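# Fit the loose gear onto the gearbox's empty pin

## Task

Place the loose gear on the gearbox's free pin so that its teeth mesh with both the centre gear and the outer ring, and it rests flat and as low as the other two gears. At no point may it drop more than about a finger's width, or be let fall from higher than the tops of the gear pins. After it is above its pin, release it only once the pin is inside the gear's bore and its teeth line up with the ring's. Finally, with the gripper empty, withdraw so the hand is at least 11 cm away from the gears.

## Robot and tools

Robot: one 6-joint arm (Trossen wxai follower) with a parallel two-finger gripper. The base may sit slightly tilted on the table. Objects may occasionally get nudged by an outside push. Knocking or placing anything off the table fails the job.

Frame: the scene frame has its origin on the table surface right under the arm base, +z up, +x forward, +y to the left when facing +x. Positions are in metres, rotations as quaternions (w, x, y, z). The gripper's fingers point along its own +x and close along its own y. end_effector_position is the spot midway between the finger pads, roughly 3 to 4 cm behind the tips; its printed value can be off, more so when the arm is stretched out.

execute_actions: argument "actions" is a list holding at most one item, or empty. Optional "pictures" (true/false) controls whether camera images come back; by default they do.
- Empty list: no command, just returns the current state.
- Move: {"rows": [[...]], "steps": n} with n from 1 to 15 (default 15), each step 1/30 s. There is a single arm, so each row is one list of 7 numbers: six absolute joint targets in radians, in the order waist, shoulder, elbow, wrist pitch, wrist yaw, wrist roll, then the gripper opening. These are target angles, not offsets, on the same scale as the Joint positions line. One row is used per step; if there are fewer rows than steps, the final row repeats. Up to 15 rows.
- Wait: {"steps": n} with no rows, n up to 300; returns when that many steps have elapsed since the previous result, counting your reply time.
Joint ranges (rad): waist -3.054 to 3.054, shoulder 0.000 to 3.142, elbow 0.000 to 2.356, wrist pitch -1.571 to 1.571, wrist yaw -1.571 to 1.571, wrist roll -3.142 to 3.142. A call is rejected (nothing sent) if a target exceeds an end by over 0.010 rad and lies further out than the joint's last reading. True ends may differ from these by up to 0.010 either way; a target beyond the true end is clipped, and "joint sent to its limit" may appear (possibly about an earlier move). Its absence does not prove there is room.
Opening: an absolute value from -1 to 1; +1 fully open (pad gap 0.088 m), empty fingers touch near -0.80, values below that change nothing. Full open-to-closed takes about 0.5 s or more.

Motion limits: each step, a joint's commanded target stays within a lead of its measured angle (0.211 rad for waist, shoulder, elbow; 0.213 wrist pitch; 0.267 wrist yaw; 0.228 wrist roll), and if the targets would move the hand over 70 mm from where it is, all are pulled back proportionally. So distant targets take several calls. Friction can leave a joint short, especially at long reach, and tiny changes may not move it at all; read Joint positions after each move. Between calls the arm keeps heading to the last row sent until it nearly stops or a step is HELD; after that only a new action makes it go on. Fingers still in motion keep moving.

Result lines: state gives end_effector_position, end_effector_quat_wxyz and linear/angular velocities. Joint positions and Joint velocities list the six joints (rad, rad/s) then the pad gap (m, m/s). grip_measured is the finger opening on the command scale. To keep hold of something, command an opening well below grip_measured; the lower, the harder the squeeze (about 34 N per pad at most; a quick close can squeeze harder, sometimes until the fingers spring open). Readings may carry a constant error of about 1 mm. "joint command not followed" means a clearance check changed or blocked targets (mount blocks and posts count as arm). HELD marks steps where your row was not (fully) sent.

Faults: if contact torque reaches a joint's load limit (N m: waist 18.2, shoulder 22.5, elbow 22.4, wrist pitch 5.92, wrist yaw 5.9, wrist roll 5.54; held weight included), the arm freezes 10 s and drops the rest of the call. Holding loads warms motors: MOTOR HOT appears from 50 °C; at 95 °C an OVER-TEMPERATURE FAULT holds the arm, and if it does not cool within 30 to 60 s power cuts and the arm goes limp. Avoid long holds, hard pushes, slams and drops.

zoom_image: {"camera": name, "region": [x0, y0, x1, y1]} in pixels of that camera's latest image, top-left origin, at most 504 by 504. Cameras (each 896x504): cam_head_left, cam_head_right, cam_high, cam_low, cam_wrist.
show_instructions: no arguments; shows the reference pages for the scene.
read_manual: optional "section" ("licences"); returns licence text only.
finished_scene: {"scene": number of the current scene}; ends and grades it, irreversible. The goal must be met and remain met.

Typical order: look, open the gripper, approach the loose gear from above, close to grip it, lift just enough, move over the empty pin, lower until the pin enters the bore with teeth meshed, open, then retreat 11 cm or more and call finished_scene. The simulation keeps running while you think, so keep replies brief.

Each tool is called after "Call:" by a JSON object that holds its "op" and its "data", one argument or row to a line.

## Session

Call:
{"op": "execute_actions", "data": {
  "actions": []
}}

Scene clock: 0.00 s of 4147.00 s.
end_effector_position=(+0.3194, +0.1990, +0.4209) grip_measured=+0.821 end_effector_quat_wxyz=(+0.930, -0.366, -0.031, -0.010) end_effector_velocity=(+0.001, -0.002, -0.003) end_effector_angular_velocity=(-0.007, +0.012, -0.005)
Joint positions: [ 0.015  0.843  0.633  0.279 -0.023 -0.02   0.079]
Joint velocities: [-0.002  0.002 -0.002 -0.007 -0.007 -0.007 -0.   ]
Heat: hottest shoulder 31 °C (+0.0 °C/min).

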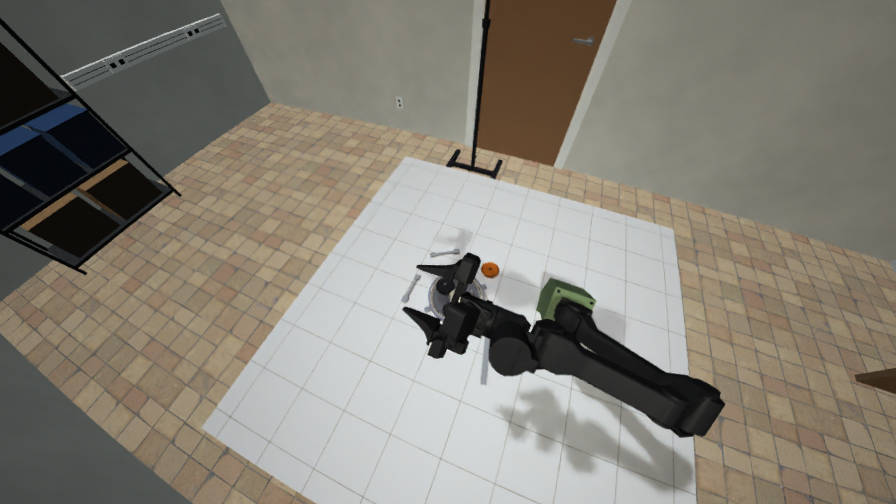

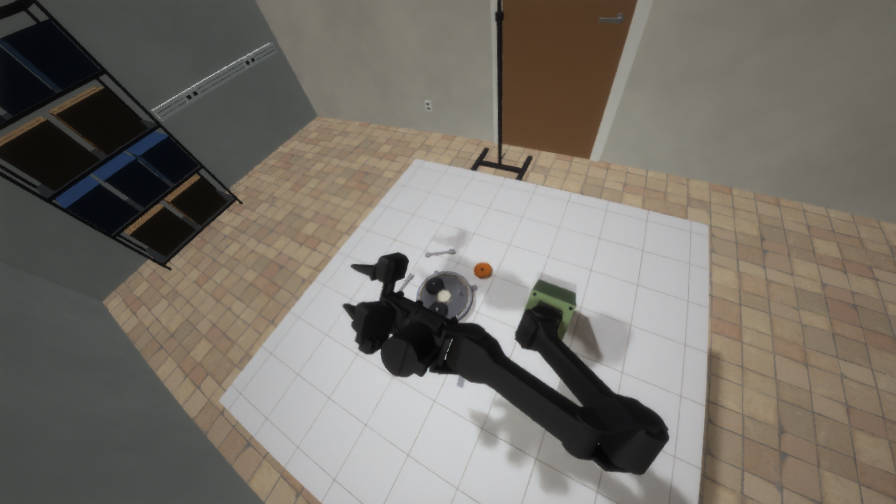

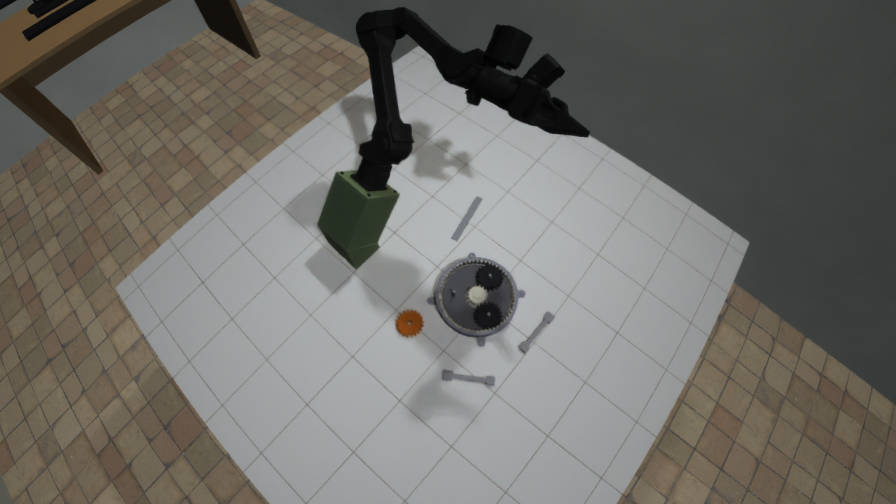

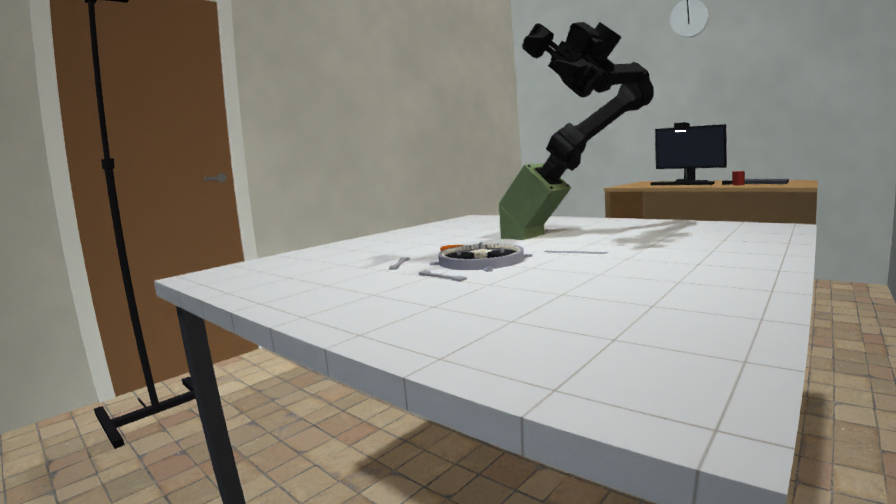

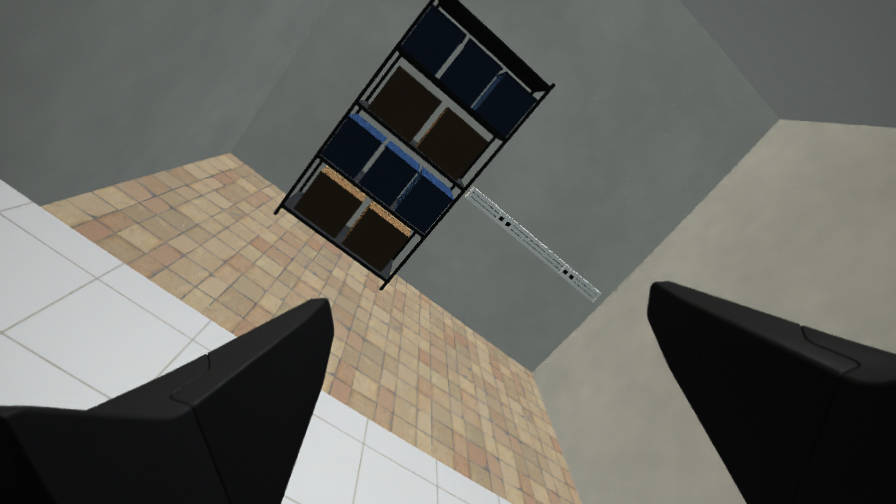

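Call:
{"op": "execute_actions", "data": {
  "actions": [
    {"rows":[[-0.2,1.3,0.8,-0.1,-0.25,0,1],[-0.2,1.3,0.8,-0.1,-0.25,0,1],[-0.2,1.3,0.8,-0.1,-0.25,0,1],[-0.2,1.3,0.8,-0.1,-0.25,0,1],[-0.2,1.3,0.8,-0.1,-0.25,0,1],[-0.4,1.9,0.95,-0.45,-0.45,0,1],[-0.4,1.9,0.95,-0.45,-0.45,0,1],[-0.4,1.9,0.95,-0.45,-0.45,0,1],[-0.4,1.9,0.95,-0.45,-0.45,0,1],[-0.4,1.9,0.95,-0.45,-0.45,0,1],[-0.589,2.416,0.9925,-0.61,-0.589,0,1]],"steps":15}
  ],
  "pictures": false
}}

Call:
{"op": "execute_actions", "data": {
  "actions": [
    {"steps":35}
  ]
}}

Scene clock: 14.40 s of 4147.00 s.
end_effector_position=(+0.3416, -0.0190, +0.3543) grip_measured=+0.982 end_effector_quat_wxyz=(+0.912, -0.090, +0.363, -0.169) end_effector_velocity=(-0.211, -0.431, -0.271) end_effector_angular_velocity=(+1.680, +1.006, -1.638)
Joint positions: [-0.508  1.505  0.961 -0.413 -0.523 -0.005  0.087]
Joint velocities: [-0.823  1.341  0.247 -1.385 -0.491 -0.022  0.001]
Heat: hottest shoulder 31 °C (+0.0 °C/min).
Steps of this call (steps 1 to 190: nothing new was sent; then 7.57 s passed at rest; steps 191 to 205: all 15 steps of this action). Readings (joint positions):
191: [-0.006 0.864 0.652 0.244 -0.068 -0.020]
192: [-0.051 0.902 0.691 0.197 -0.118 -0.017]
194: [-0.123 0.998 0.751 0.108 -0.164 -0.011]
198: [-0.261 1.194 0.848 -0.094 -0.333 -0.007]
205: the state above

Scene clock: 15.57 s of 4147.00 s.
end_effector_position=(+0.2267, -0.1408, +0.1242) grip_measured=+0.984 end_effector_quat_wxyz=(+0.663, +0.278, +0.641, -0.269) end_effector_velocity=(+0.002, +0.001, -0.000) end_effector_angular_velocity=(+0.000, -0.008, +0.013)
Joint positions: [-0.584  2.406  0.985 -0.611 -0.585 -0.004  0.087]
Joint velocities: [ 0.002 -0.002 -0.002  0.007 -0.007 -0.007 -0.   ]
Heat: hottest shoulder 31 °C (+0.0 °C/min).
Steps of this call (steps 1 to 35: the robot went on to your last target). Readings (joint positions):
1: [-0.532 1.551 0.968 -0.459 -0.538 -0.005]
2: [-0.549 1.600 0.973 -0.498 -0.549 -0.004]
4: [-0.569 1.699 0.976 -0.548 -0.565 -0.004]
8: [-0.579 1.896 0.979 -0.590 -0.579 -0.004]
35: the state above

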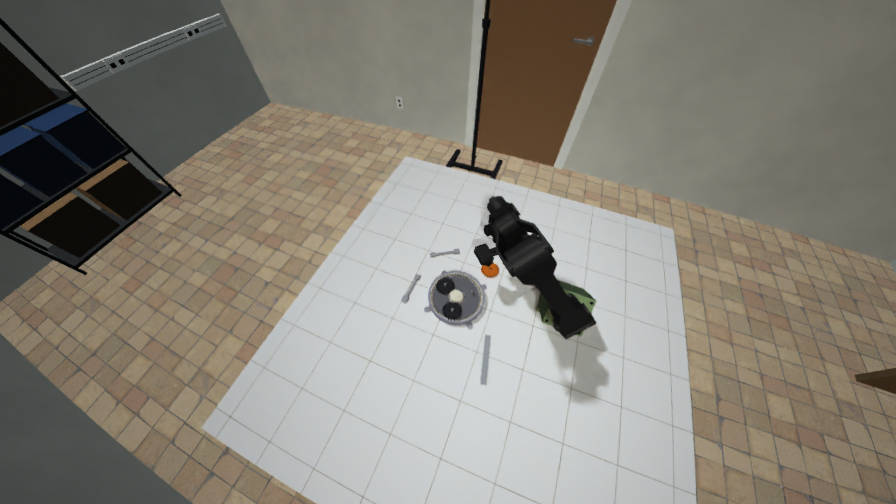

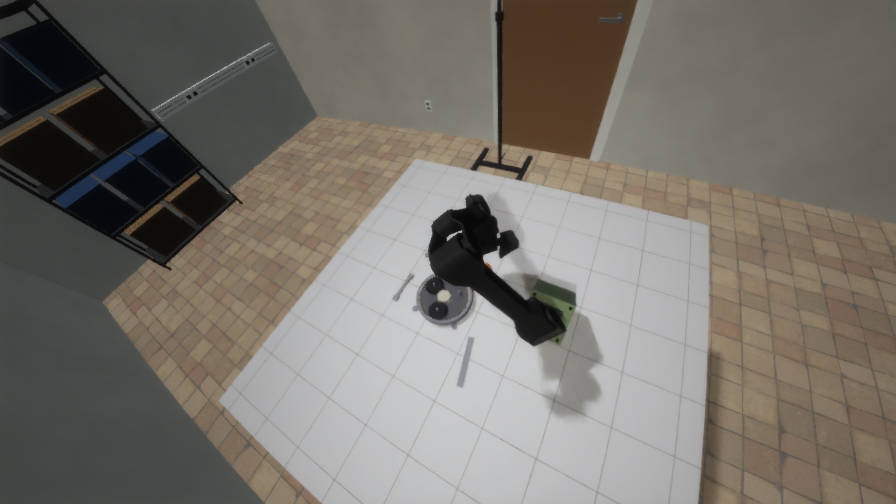

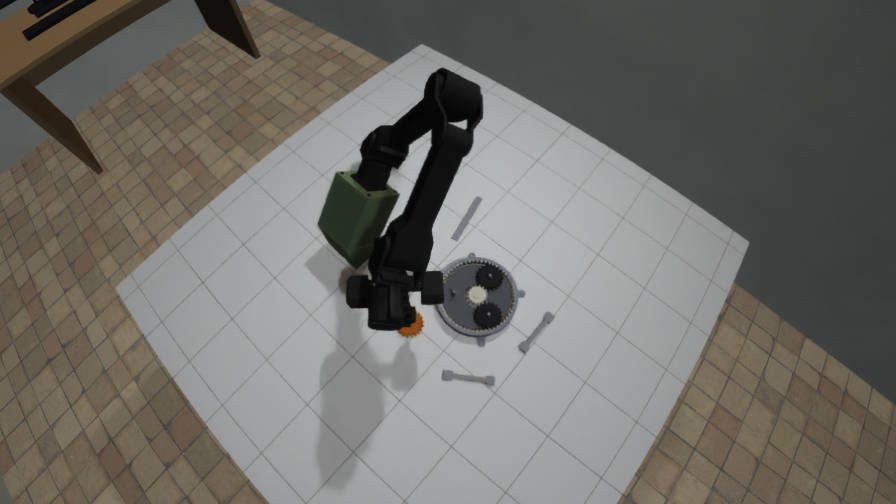

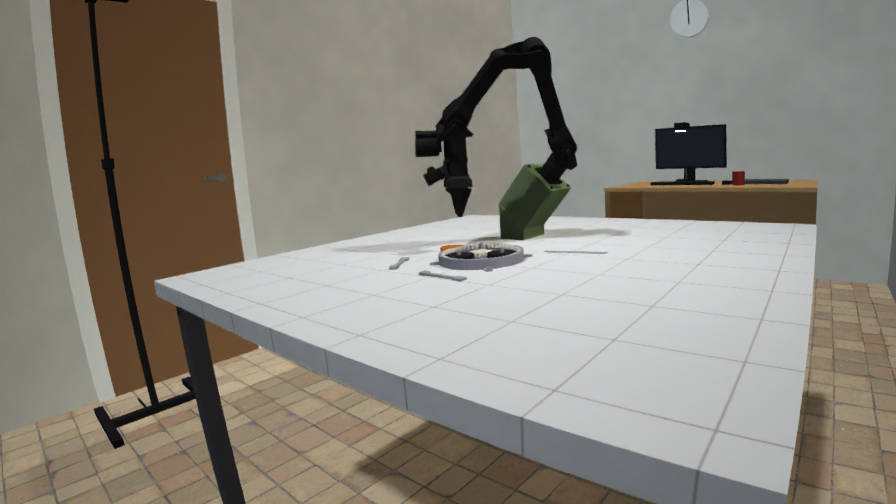

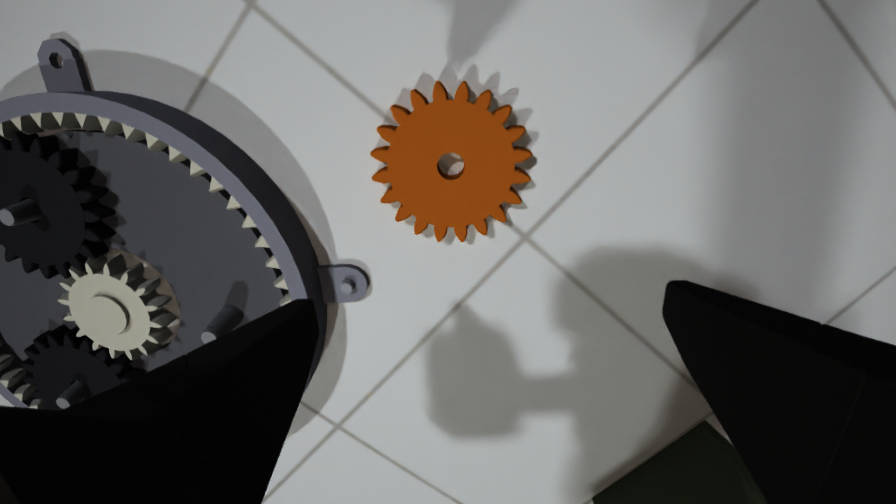

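Call:
{"op": "execute_actions", "data": {
  "actions": [
    {"rows":[[-0.475,2.544,1.027,-0.443,-0.636,0.125,1]],"steps":15}
  ]
}}

Scene clock: 27.77 s of 4147.00 s.
end_effector_position=(+0.2469, -0.1480, +0.0821) grip_measured=+0.984 end_effector_quat_wxyz=(+0.665, +0.278, +0.639, -0.269) end_effector_velocity=(-0.000, +0.003, -0.005) end_effector_angular_velocity=(+0.021, -0.004, +0.009)
Joint positions: [-0.478  2.532  1.019 -0.447 -0.631  0.119  0.087]
Joint velocities: [ 0.007  0.012 -0.002  0.007 -0.022 -0.007  0.   ]
Heat: hottest shoulder 32 °C (+2.2 °C/min).
Steps of this call (steps 1 to 15: the robot went on to your last target; steps 16 to 210: nothing new was sent; then 4.70 s passed at rest; steps 211 to 225: all 15 steps of this action). Readings (joint positions):
211: [-0.579 2.420 0.987 -0.592 -0.592 0.019]
212: [-0.561 2.441 0.996 -0.545 -0.604 0.046]
214: [-0.517 2.490 1.015 -0.494 -0.617 0.079]
218: [-0.479 2.527 1.016 -0.462 -0.627 0.108]
225: the state above

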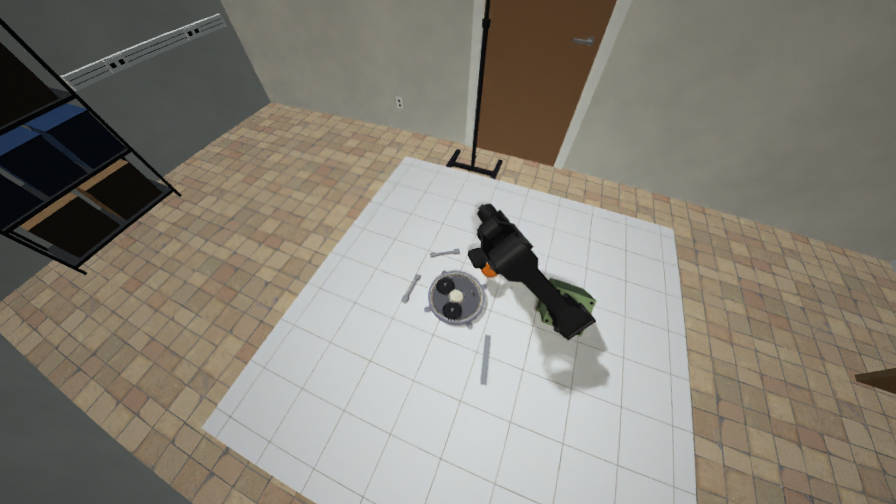

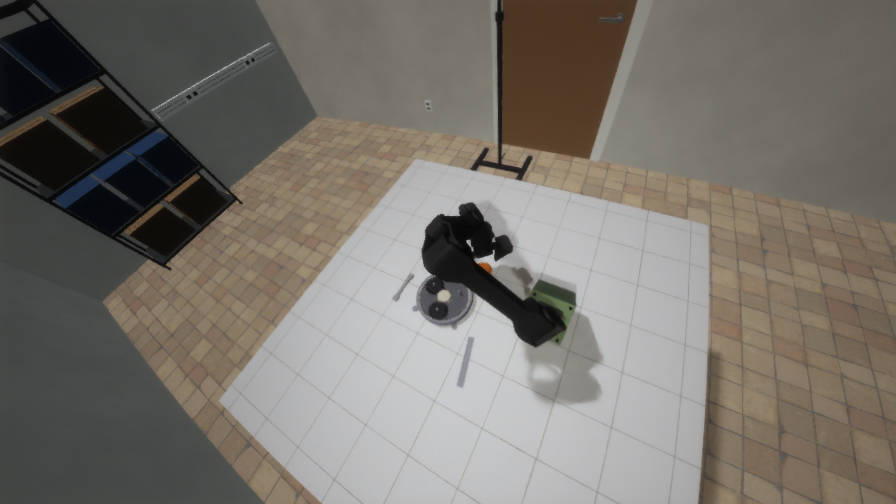

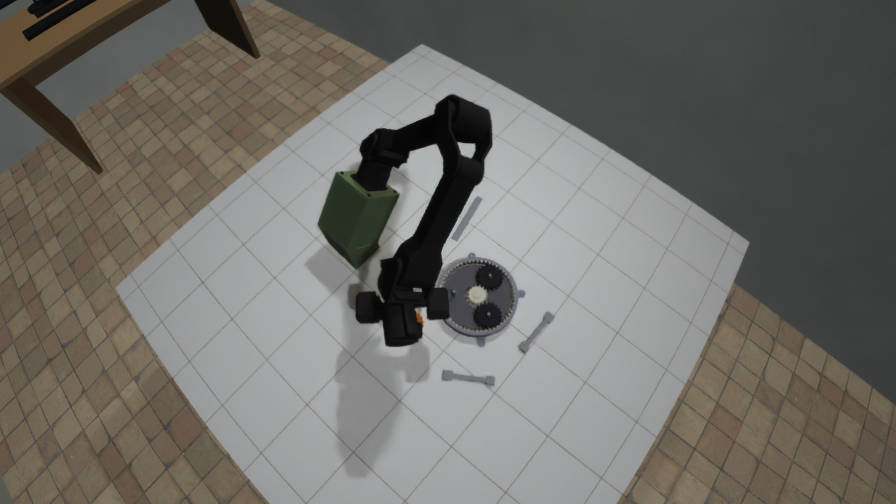

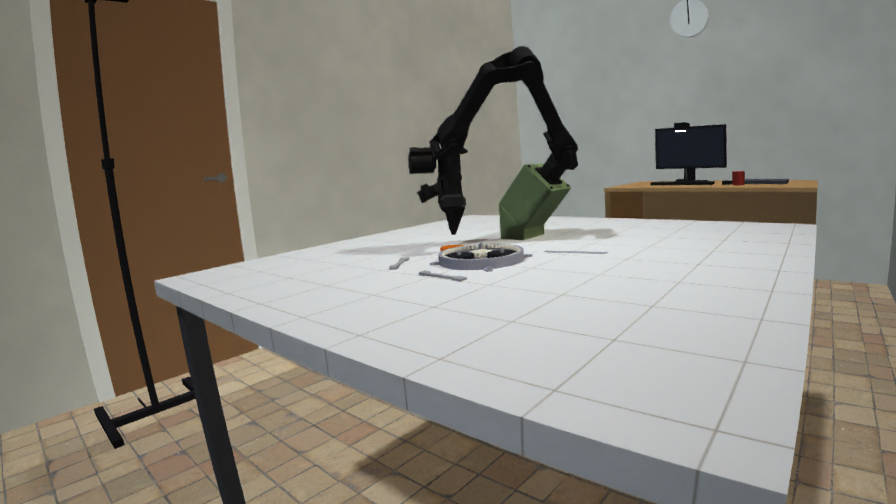

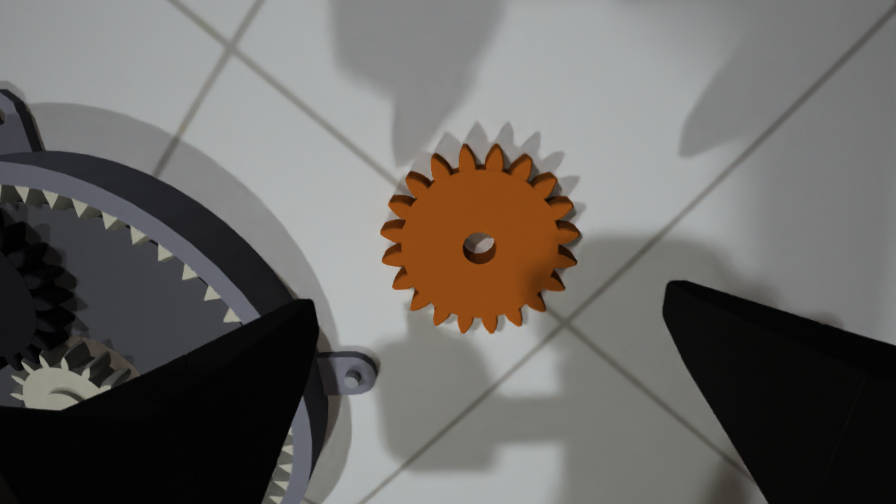

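Call:
{"op": "execute_actions", "data": {
  "actions": [
    {"rows":[[-0.445,2.578,1.02,-0.38,-0.647,0.163,1],[-0.445,2.578,1.02,-0.38,-0.647,0.163,1],[-0.445,2.578,1.02,-0.38,-0.647,0.163,1],[-0.412,2.614,1.012,-0.313,-0.658,0.2,1],[-0.412,2.614,1.012,-0.313,-0.658,0.2,1],[-0.412,2.614,1.012,-0.313,-0.658,0.2,1],[-0.379,2.65,1.005,-0.247,-0.67,0.24,1]],"steps":15}
  ],
  "pictures": false
}}

Call:
{"op": "execute_actions", "data": {
  "actions": [
    {"steps":10}
  ]
}}

Call:
{"op": "zoom_image", "data": {
  "camera": "cam_low",
  "region": [410,200,500,275]
}}

Scene clock: 33.27 s of 4147.00 s.
end_effector_position=(+0.2523, -0.1492, +0.0394) grip_measured=+0.984 end_effector_quat_wxyz=(+0.667, +0.277, +0.638, -0.268) end_effector_velocity=(+0.012, -0.007, -0.002) end_effector_angular_velocity=(-0.016, -0.067, +0.026)
Joint positions: [-0.382  2.638  1.009 -0.257 -0.665  0.231  0.087]
Joint velocities: [-0.002  0.012 -0.002  0.095 -0.022  0.022 -0.   ]
Heat: hottest shoulder 33 °C (+3.6 °C/min).
Steps of this call (steps 1 to 15: the robot went on to your last target; steps 16 to 150: nothing new was sent; steps 151 to 165: all 15 steps of this action). Readings (joint positions):
151: [-0.475 2.538 1.019 -0.436 -0.634 0.128]
152: [-0.469 2.543 1.019 -0.417 -0.637 0.136]
154: [-0.455 2.559 1.020 -0.391 -0.642 0.154]
158: [-0.413 2.603 1.016 -0.310 -0.655 0.199]
165: the state above

Scene clock: 33.60 s of 4147.00 s.
end_effector_position=(+0.2533, -0.1496, +0.0389) grip_measured=+0.984 end_effector_quat_wxyz=(+0.668, +0.276, +0.637, -0.267) end_effector_velocity=(-0.001, +0.003, -0.000) end_effector_angular_velocity=(+0.010, +0.003, -0.010)
Joint positions: [-0.38   2.639  1.009 -0.249 -0.666  0.235  0.087]
Joint velocities: [ 0.002 -0.002 -0.002 -0.007 -0.007  0.007 -0.   ]
Heat: hottest shoulder 33 °C (+3.6 °C/min).
Steps of this call (steps 1 to 10: the robot went on to your last target). Readings (joint positions):
1: [-0.381 2.638 1.009 -0.254 -0.665 0.232]
2: [-0.381 2.638 1.009 -0.253 -0.665 0.233]
4: [-0.381 2.638 1.009 -0.251 -0.666 0.234]
8: [-0.381 2.639 1.009 -0.250 -0.666 0.235]
10: the state above

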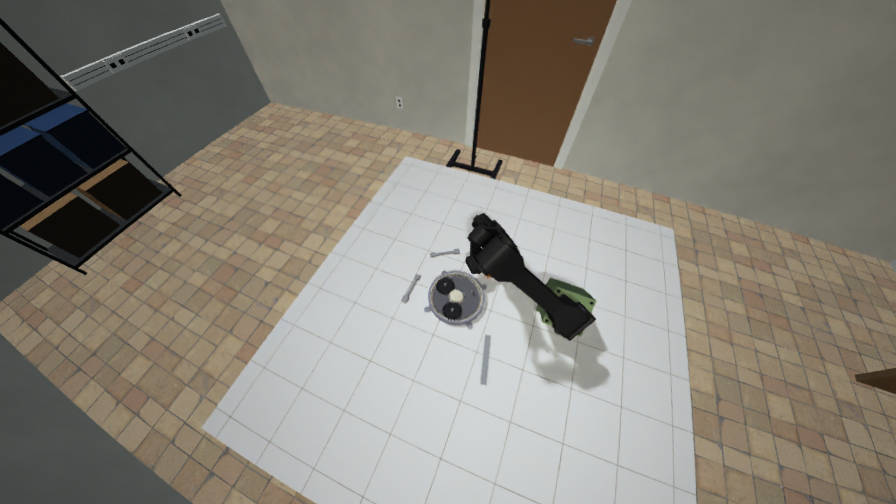

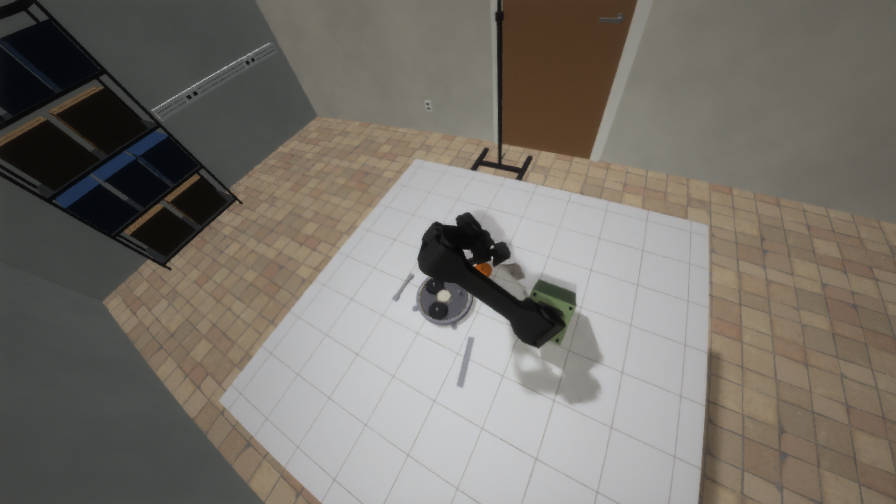

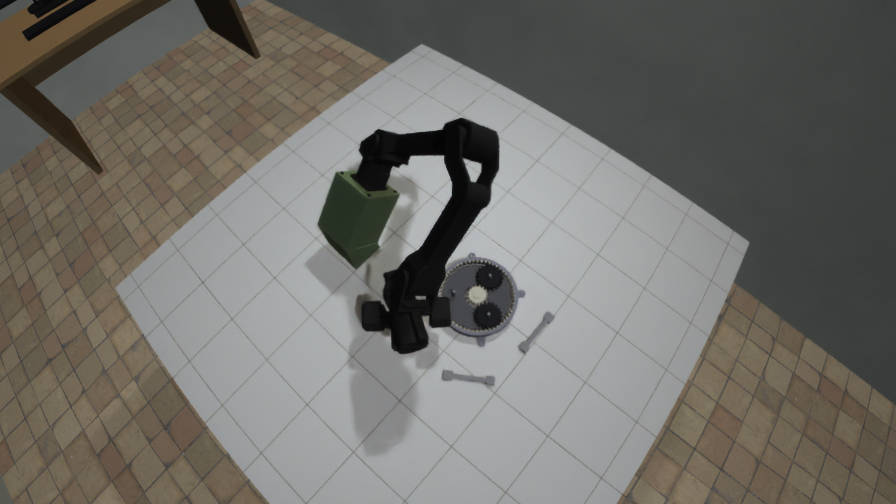

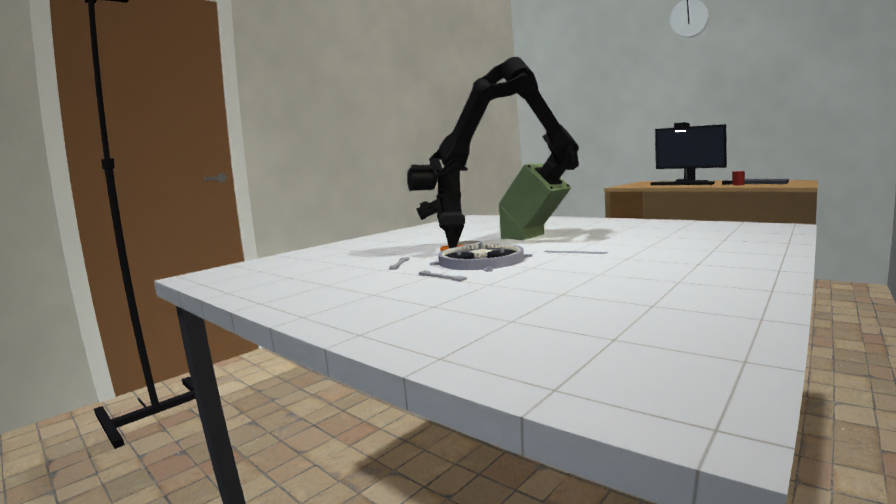

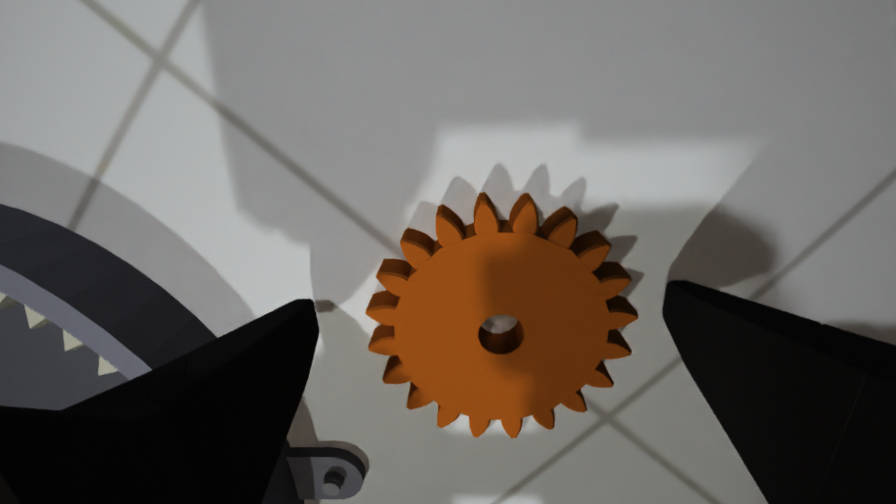

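Region (410, 200, 500, 275) of cam_low's 896x504 image, scaled by 5.600, with more detail than that image has.

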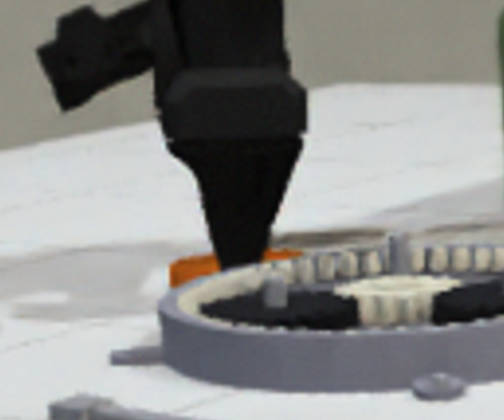

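Call:
{"op": "execute_actions", "data": {
  "actions": [
    {"rows":[[-0.379,2.643,0.983,-0.229,-0.67,0.24,1]],"steps":12}
  ]
}}

Scene clock: 38.47 s of 4147.00 s.
end_effector_position=(+0.2481, -0.1482, +0.0365) grip_measured=+0.984 end_effector_quat_wxyz=(+0.667, +0.278, +0.637, -0.268) end_effector_velocity=(+0.001, +0.000, +0.001) end_effector_angular_velocity=(+0.003, -0.010, +0.010)
Joint positions: [-0.38   2.64   0.989 -0.232 -0.666  0.236  0.087]
Joint velocities: [-0.002 -0.002 -0.002  0.007 -0.007 -0.007 -0.   ]
Heat: hottest waist 33 °C (+3.1 °C/min).
Steps of this call (steps 1 to 15: the robot went on to your last target; steps 16 to 134: nothing new was sent; steps 135 to 146: all 12 steps of this action). Readings (joint positions):
135: [-0.380 2.640 1.007 -0.244 -0.666 0.236]
136: [-0.380 2.640 1.003 -0.240 -0.666 0.236]
138: [-0.380 2.640 0.996 -0.237 -0.666 0.236]
142: [-0.380 2.640 0.990 -0.233 -0.666 0.236]
146: the state above

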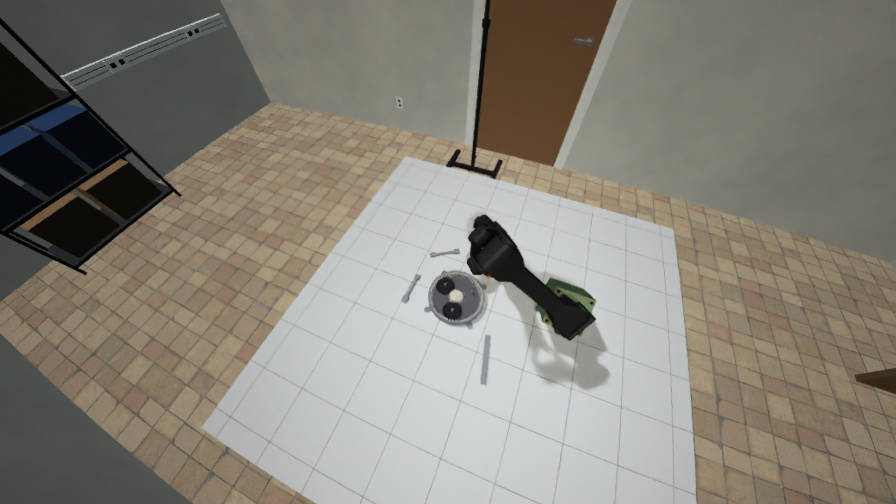

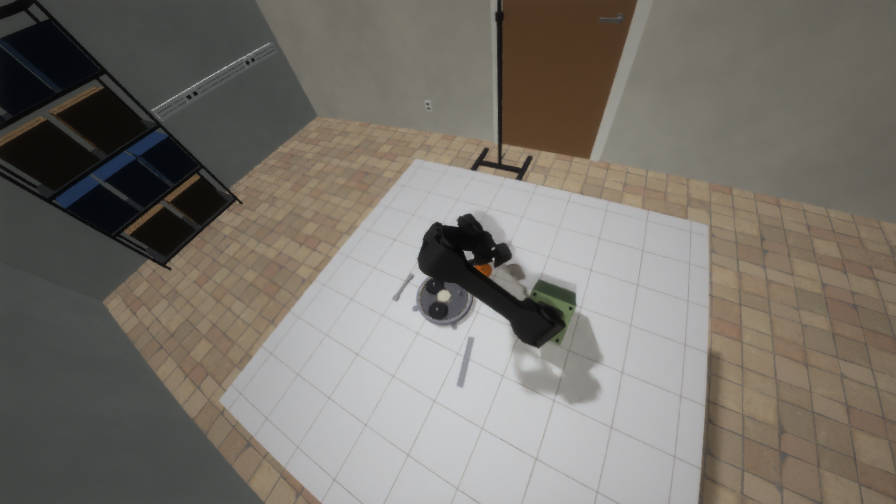

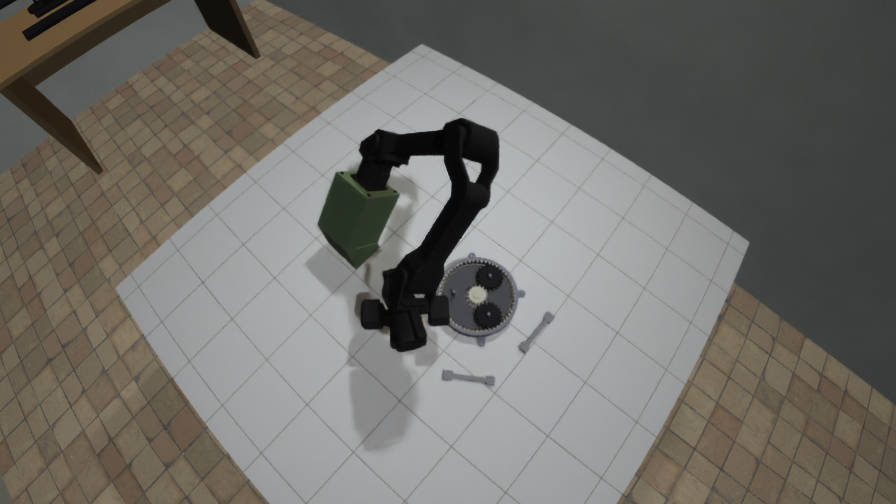

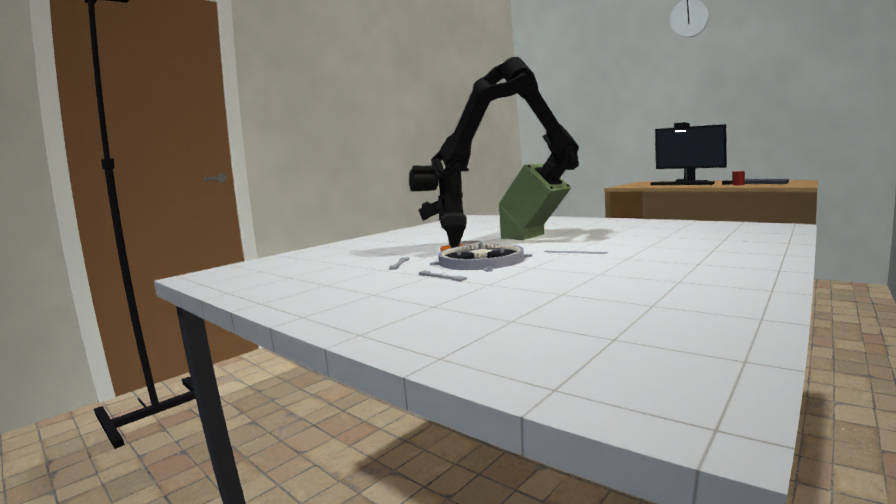

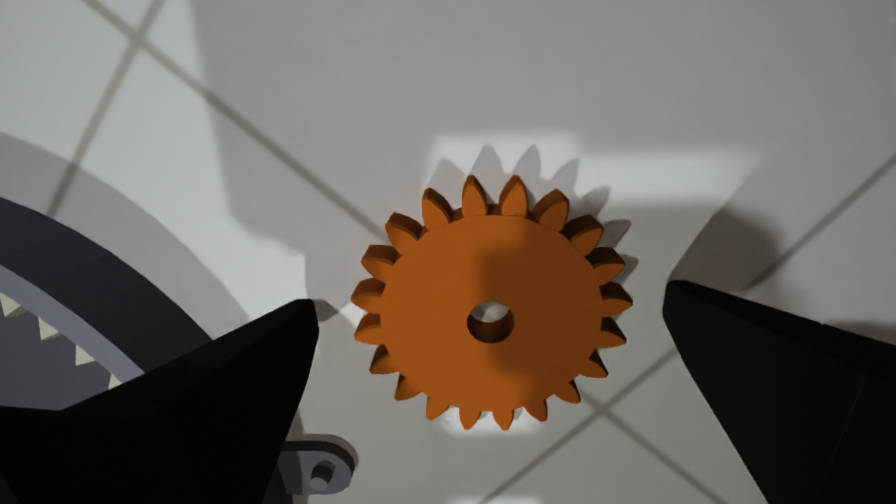

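Good. Close.

Call:
{"op": "execute_actions", "data": {
  "actions": [
    {"rows":[[-0.379,2.643,0.983,-0.229,-0.67,0.24,0.8],[-0.379,2.643,0.983,-0.229,-0.67,0.24,0.7],[-0.379,2.643,0.983,-0.229,-0.67,0.24,0.6],[-0.379,2.643,0.983,-0.229,-0.67,0.24,0.5],[-0.379,2.643,0.983,-0.229,-0.67,0.24,0.4],[-0.379,2.643,0.983,-0.229,-0.67,0.24,0.25]],"steps":15}
  ]
}}

Scene clock: 41.60 s of 4147.00 s.
end_effector_position=(+0.2477, -0.1480, +0.0363) grip_measured=+0.513 end_effector_quat_wxyz=(+0.667, +0.278, +0.637, -0.268) end_effector_velocity=(-0.001, +0.002, +0.001) end_effector_angular_velocity=(+0.008, -0.001, +0.016)
Joint positions: [-0.38   2.64   0.988 -0.231 -0.666  0.236  0.064]
Joint velocities: [-0.002 -0.002 -0.002 -0.007 -0.007 -0.022  0.   ]
Heat: hottest waist 33 °C (+2.9 °C/min).
Steps of this call (steps 1 to 15: the robot went on to your last target; steps 16 to 79: nothing new was sent; steps 80 to 94: all 15 steps of this action). Readings (joint positions):
80: [-0.380 2.640 0.989 -0.231 -0.665 0.236]
81: [-0.380 2.640 0.988 -0.231 -0.662 0.236]
83: [-0.380 2.640 0.988 -0.231 -0.662 0.236]
87: [-0.380 2.640 0.988 -0.231 -0.666 0.236]
94: the state above

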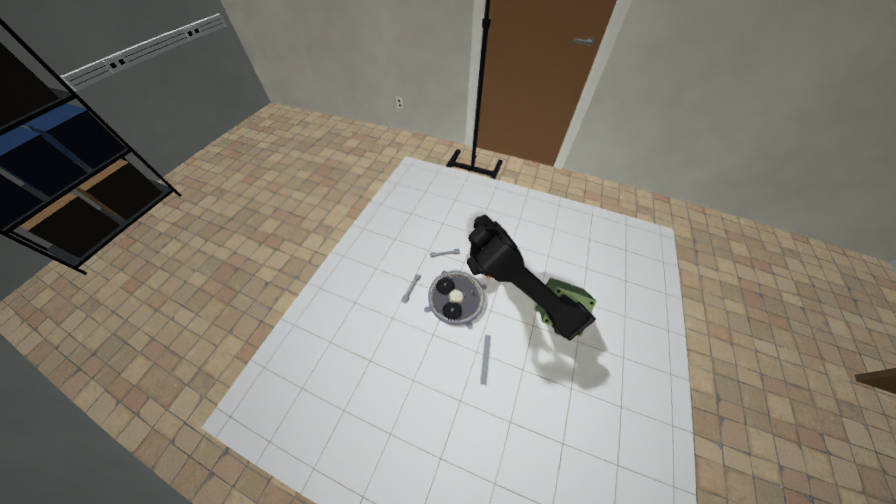

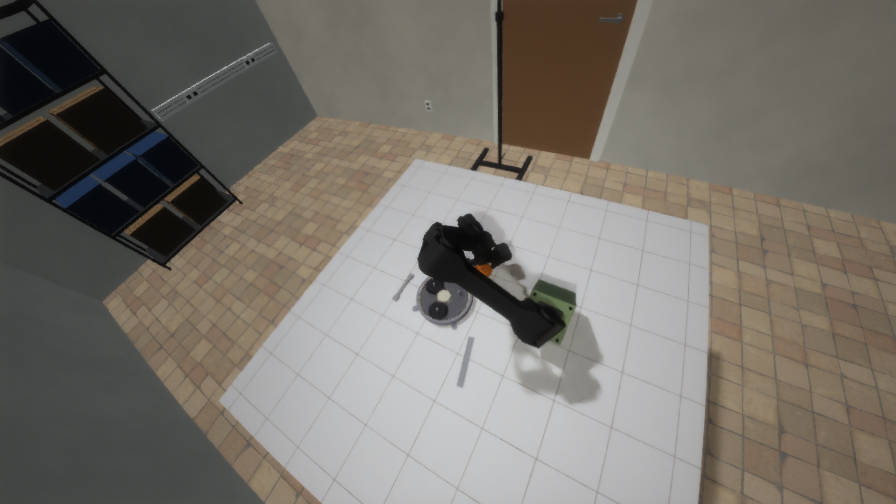

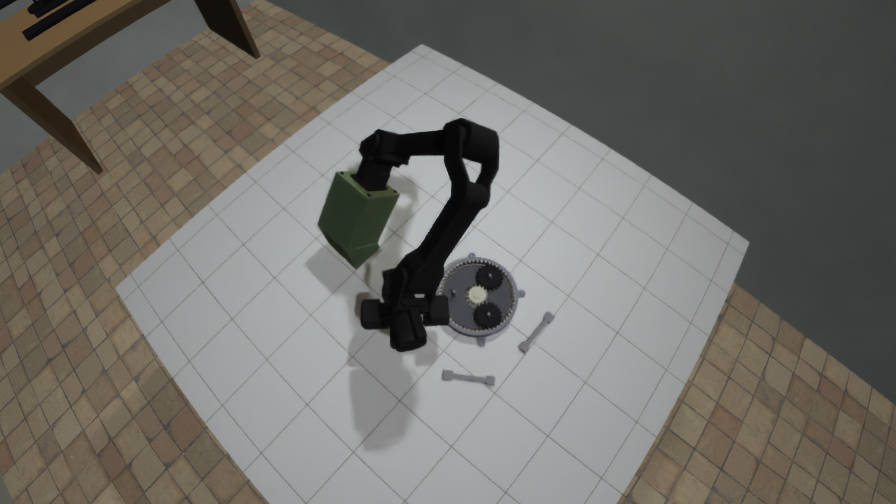

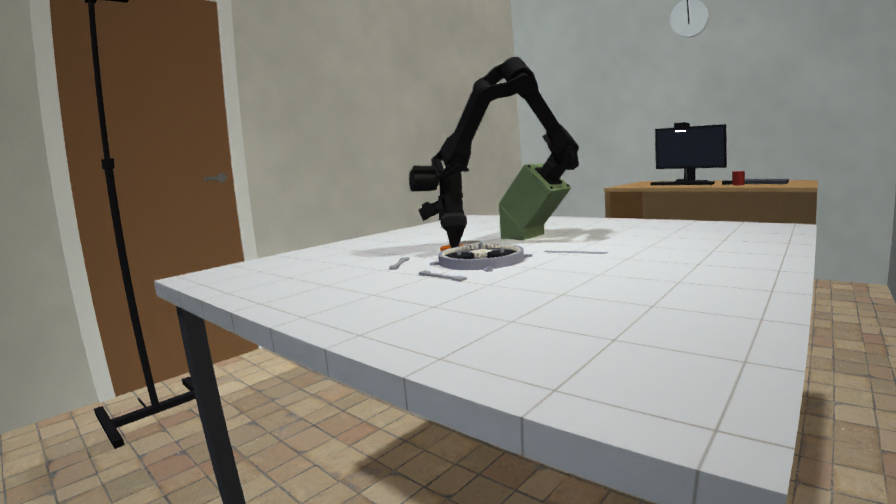

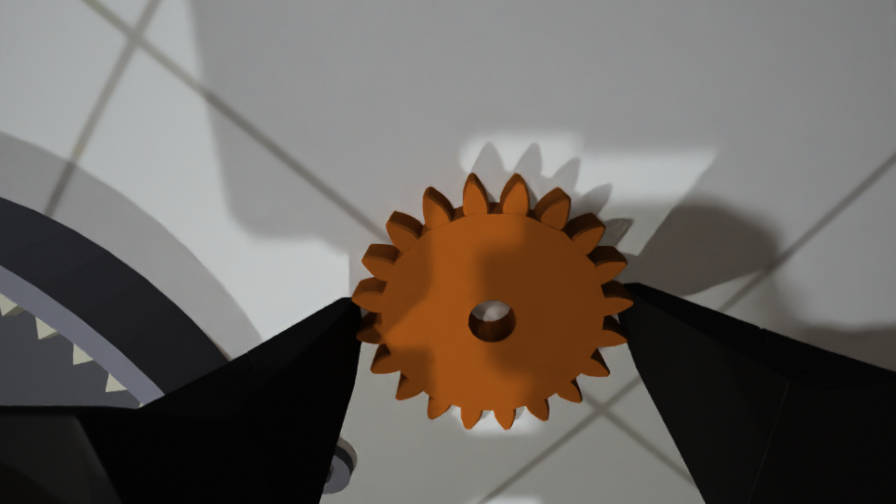

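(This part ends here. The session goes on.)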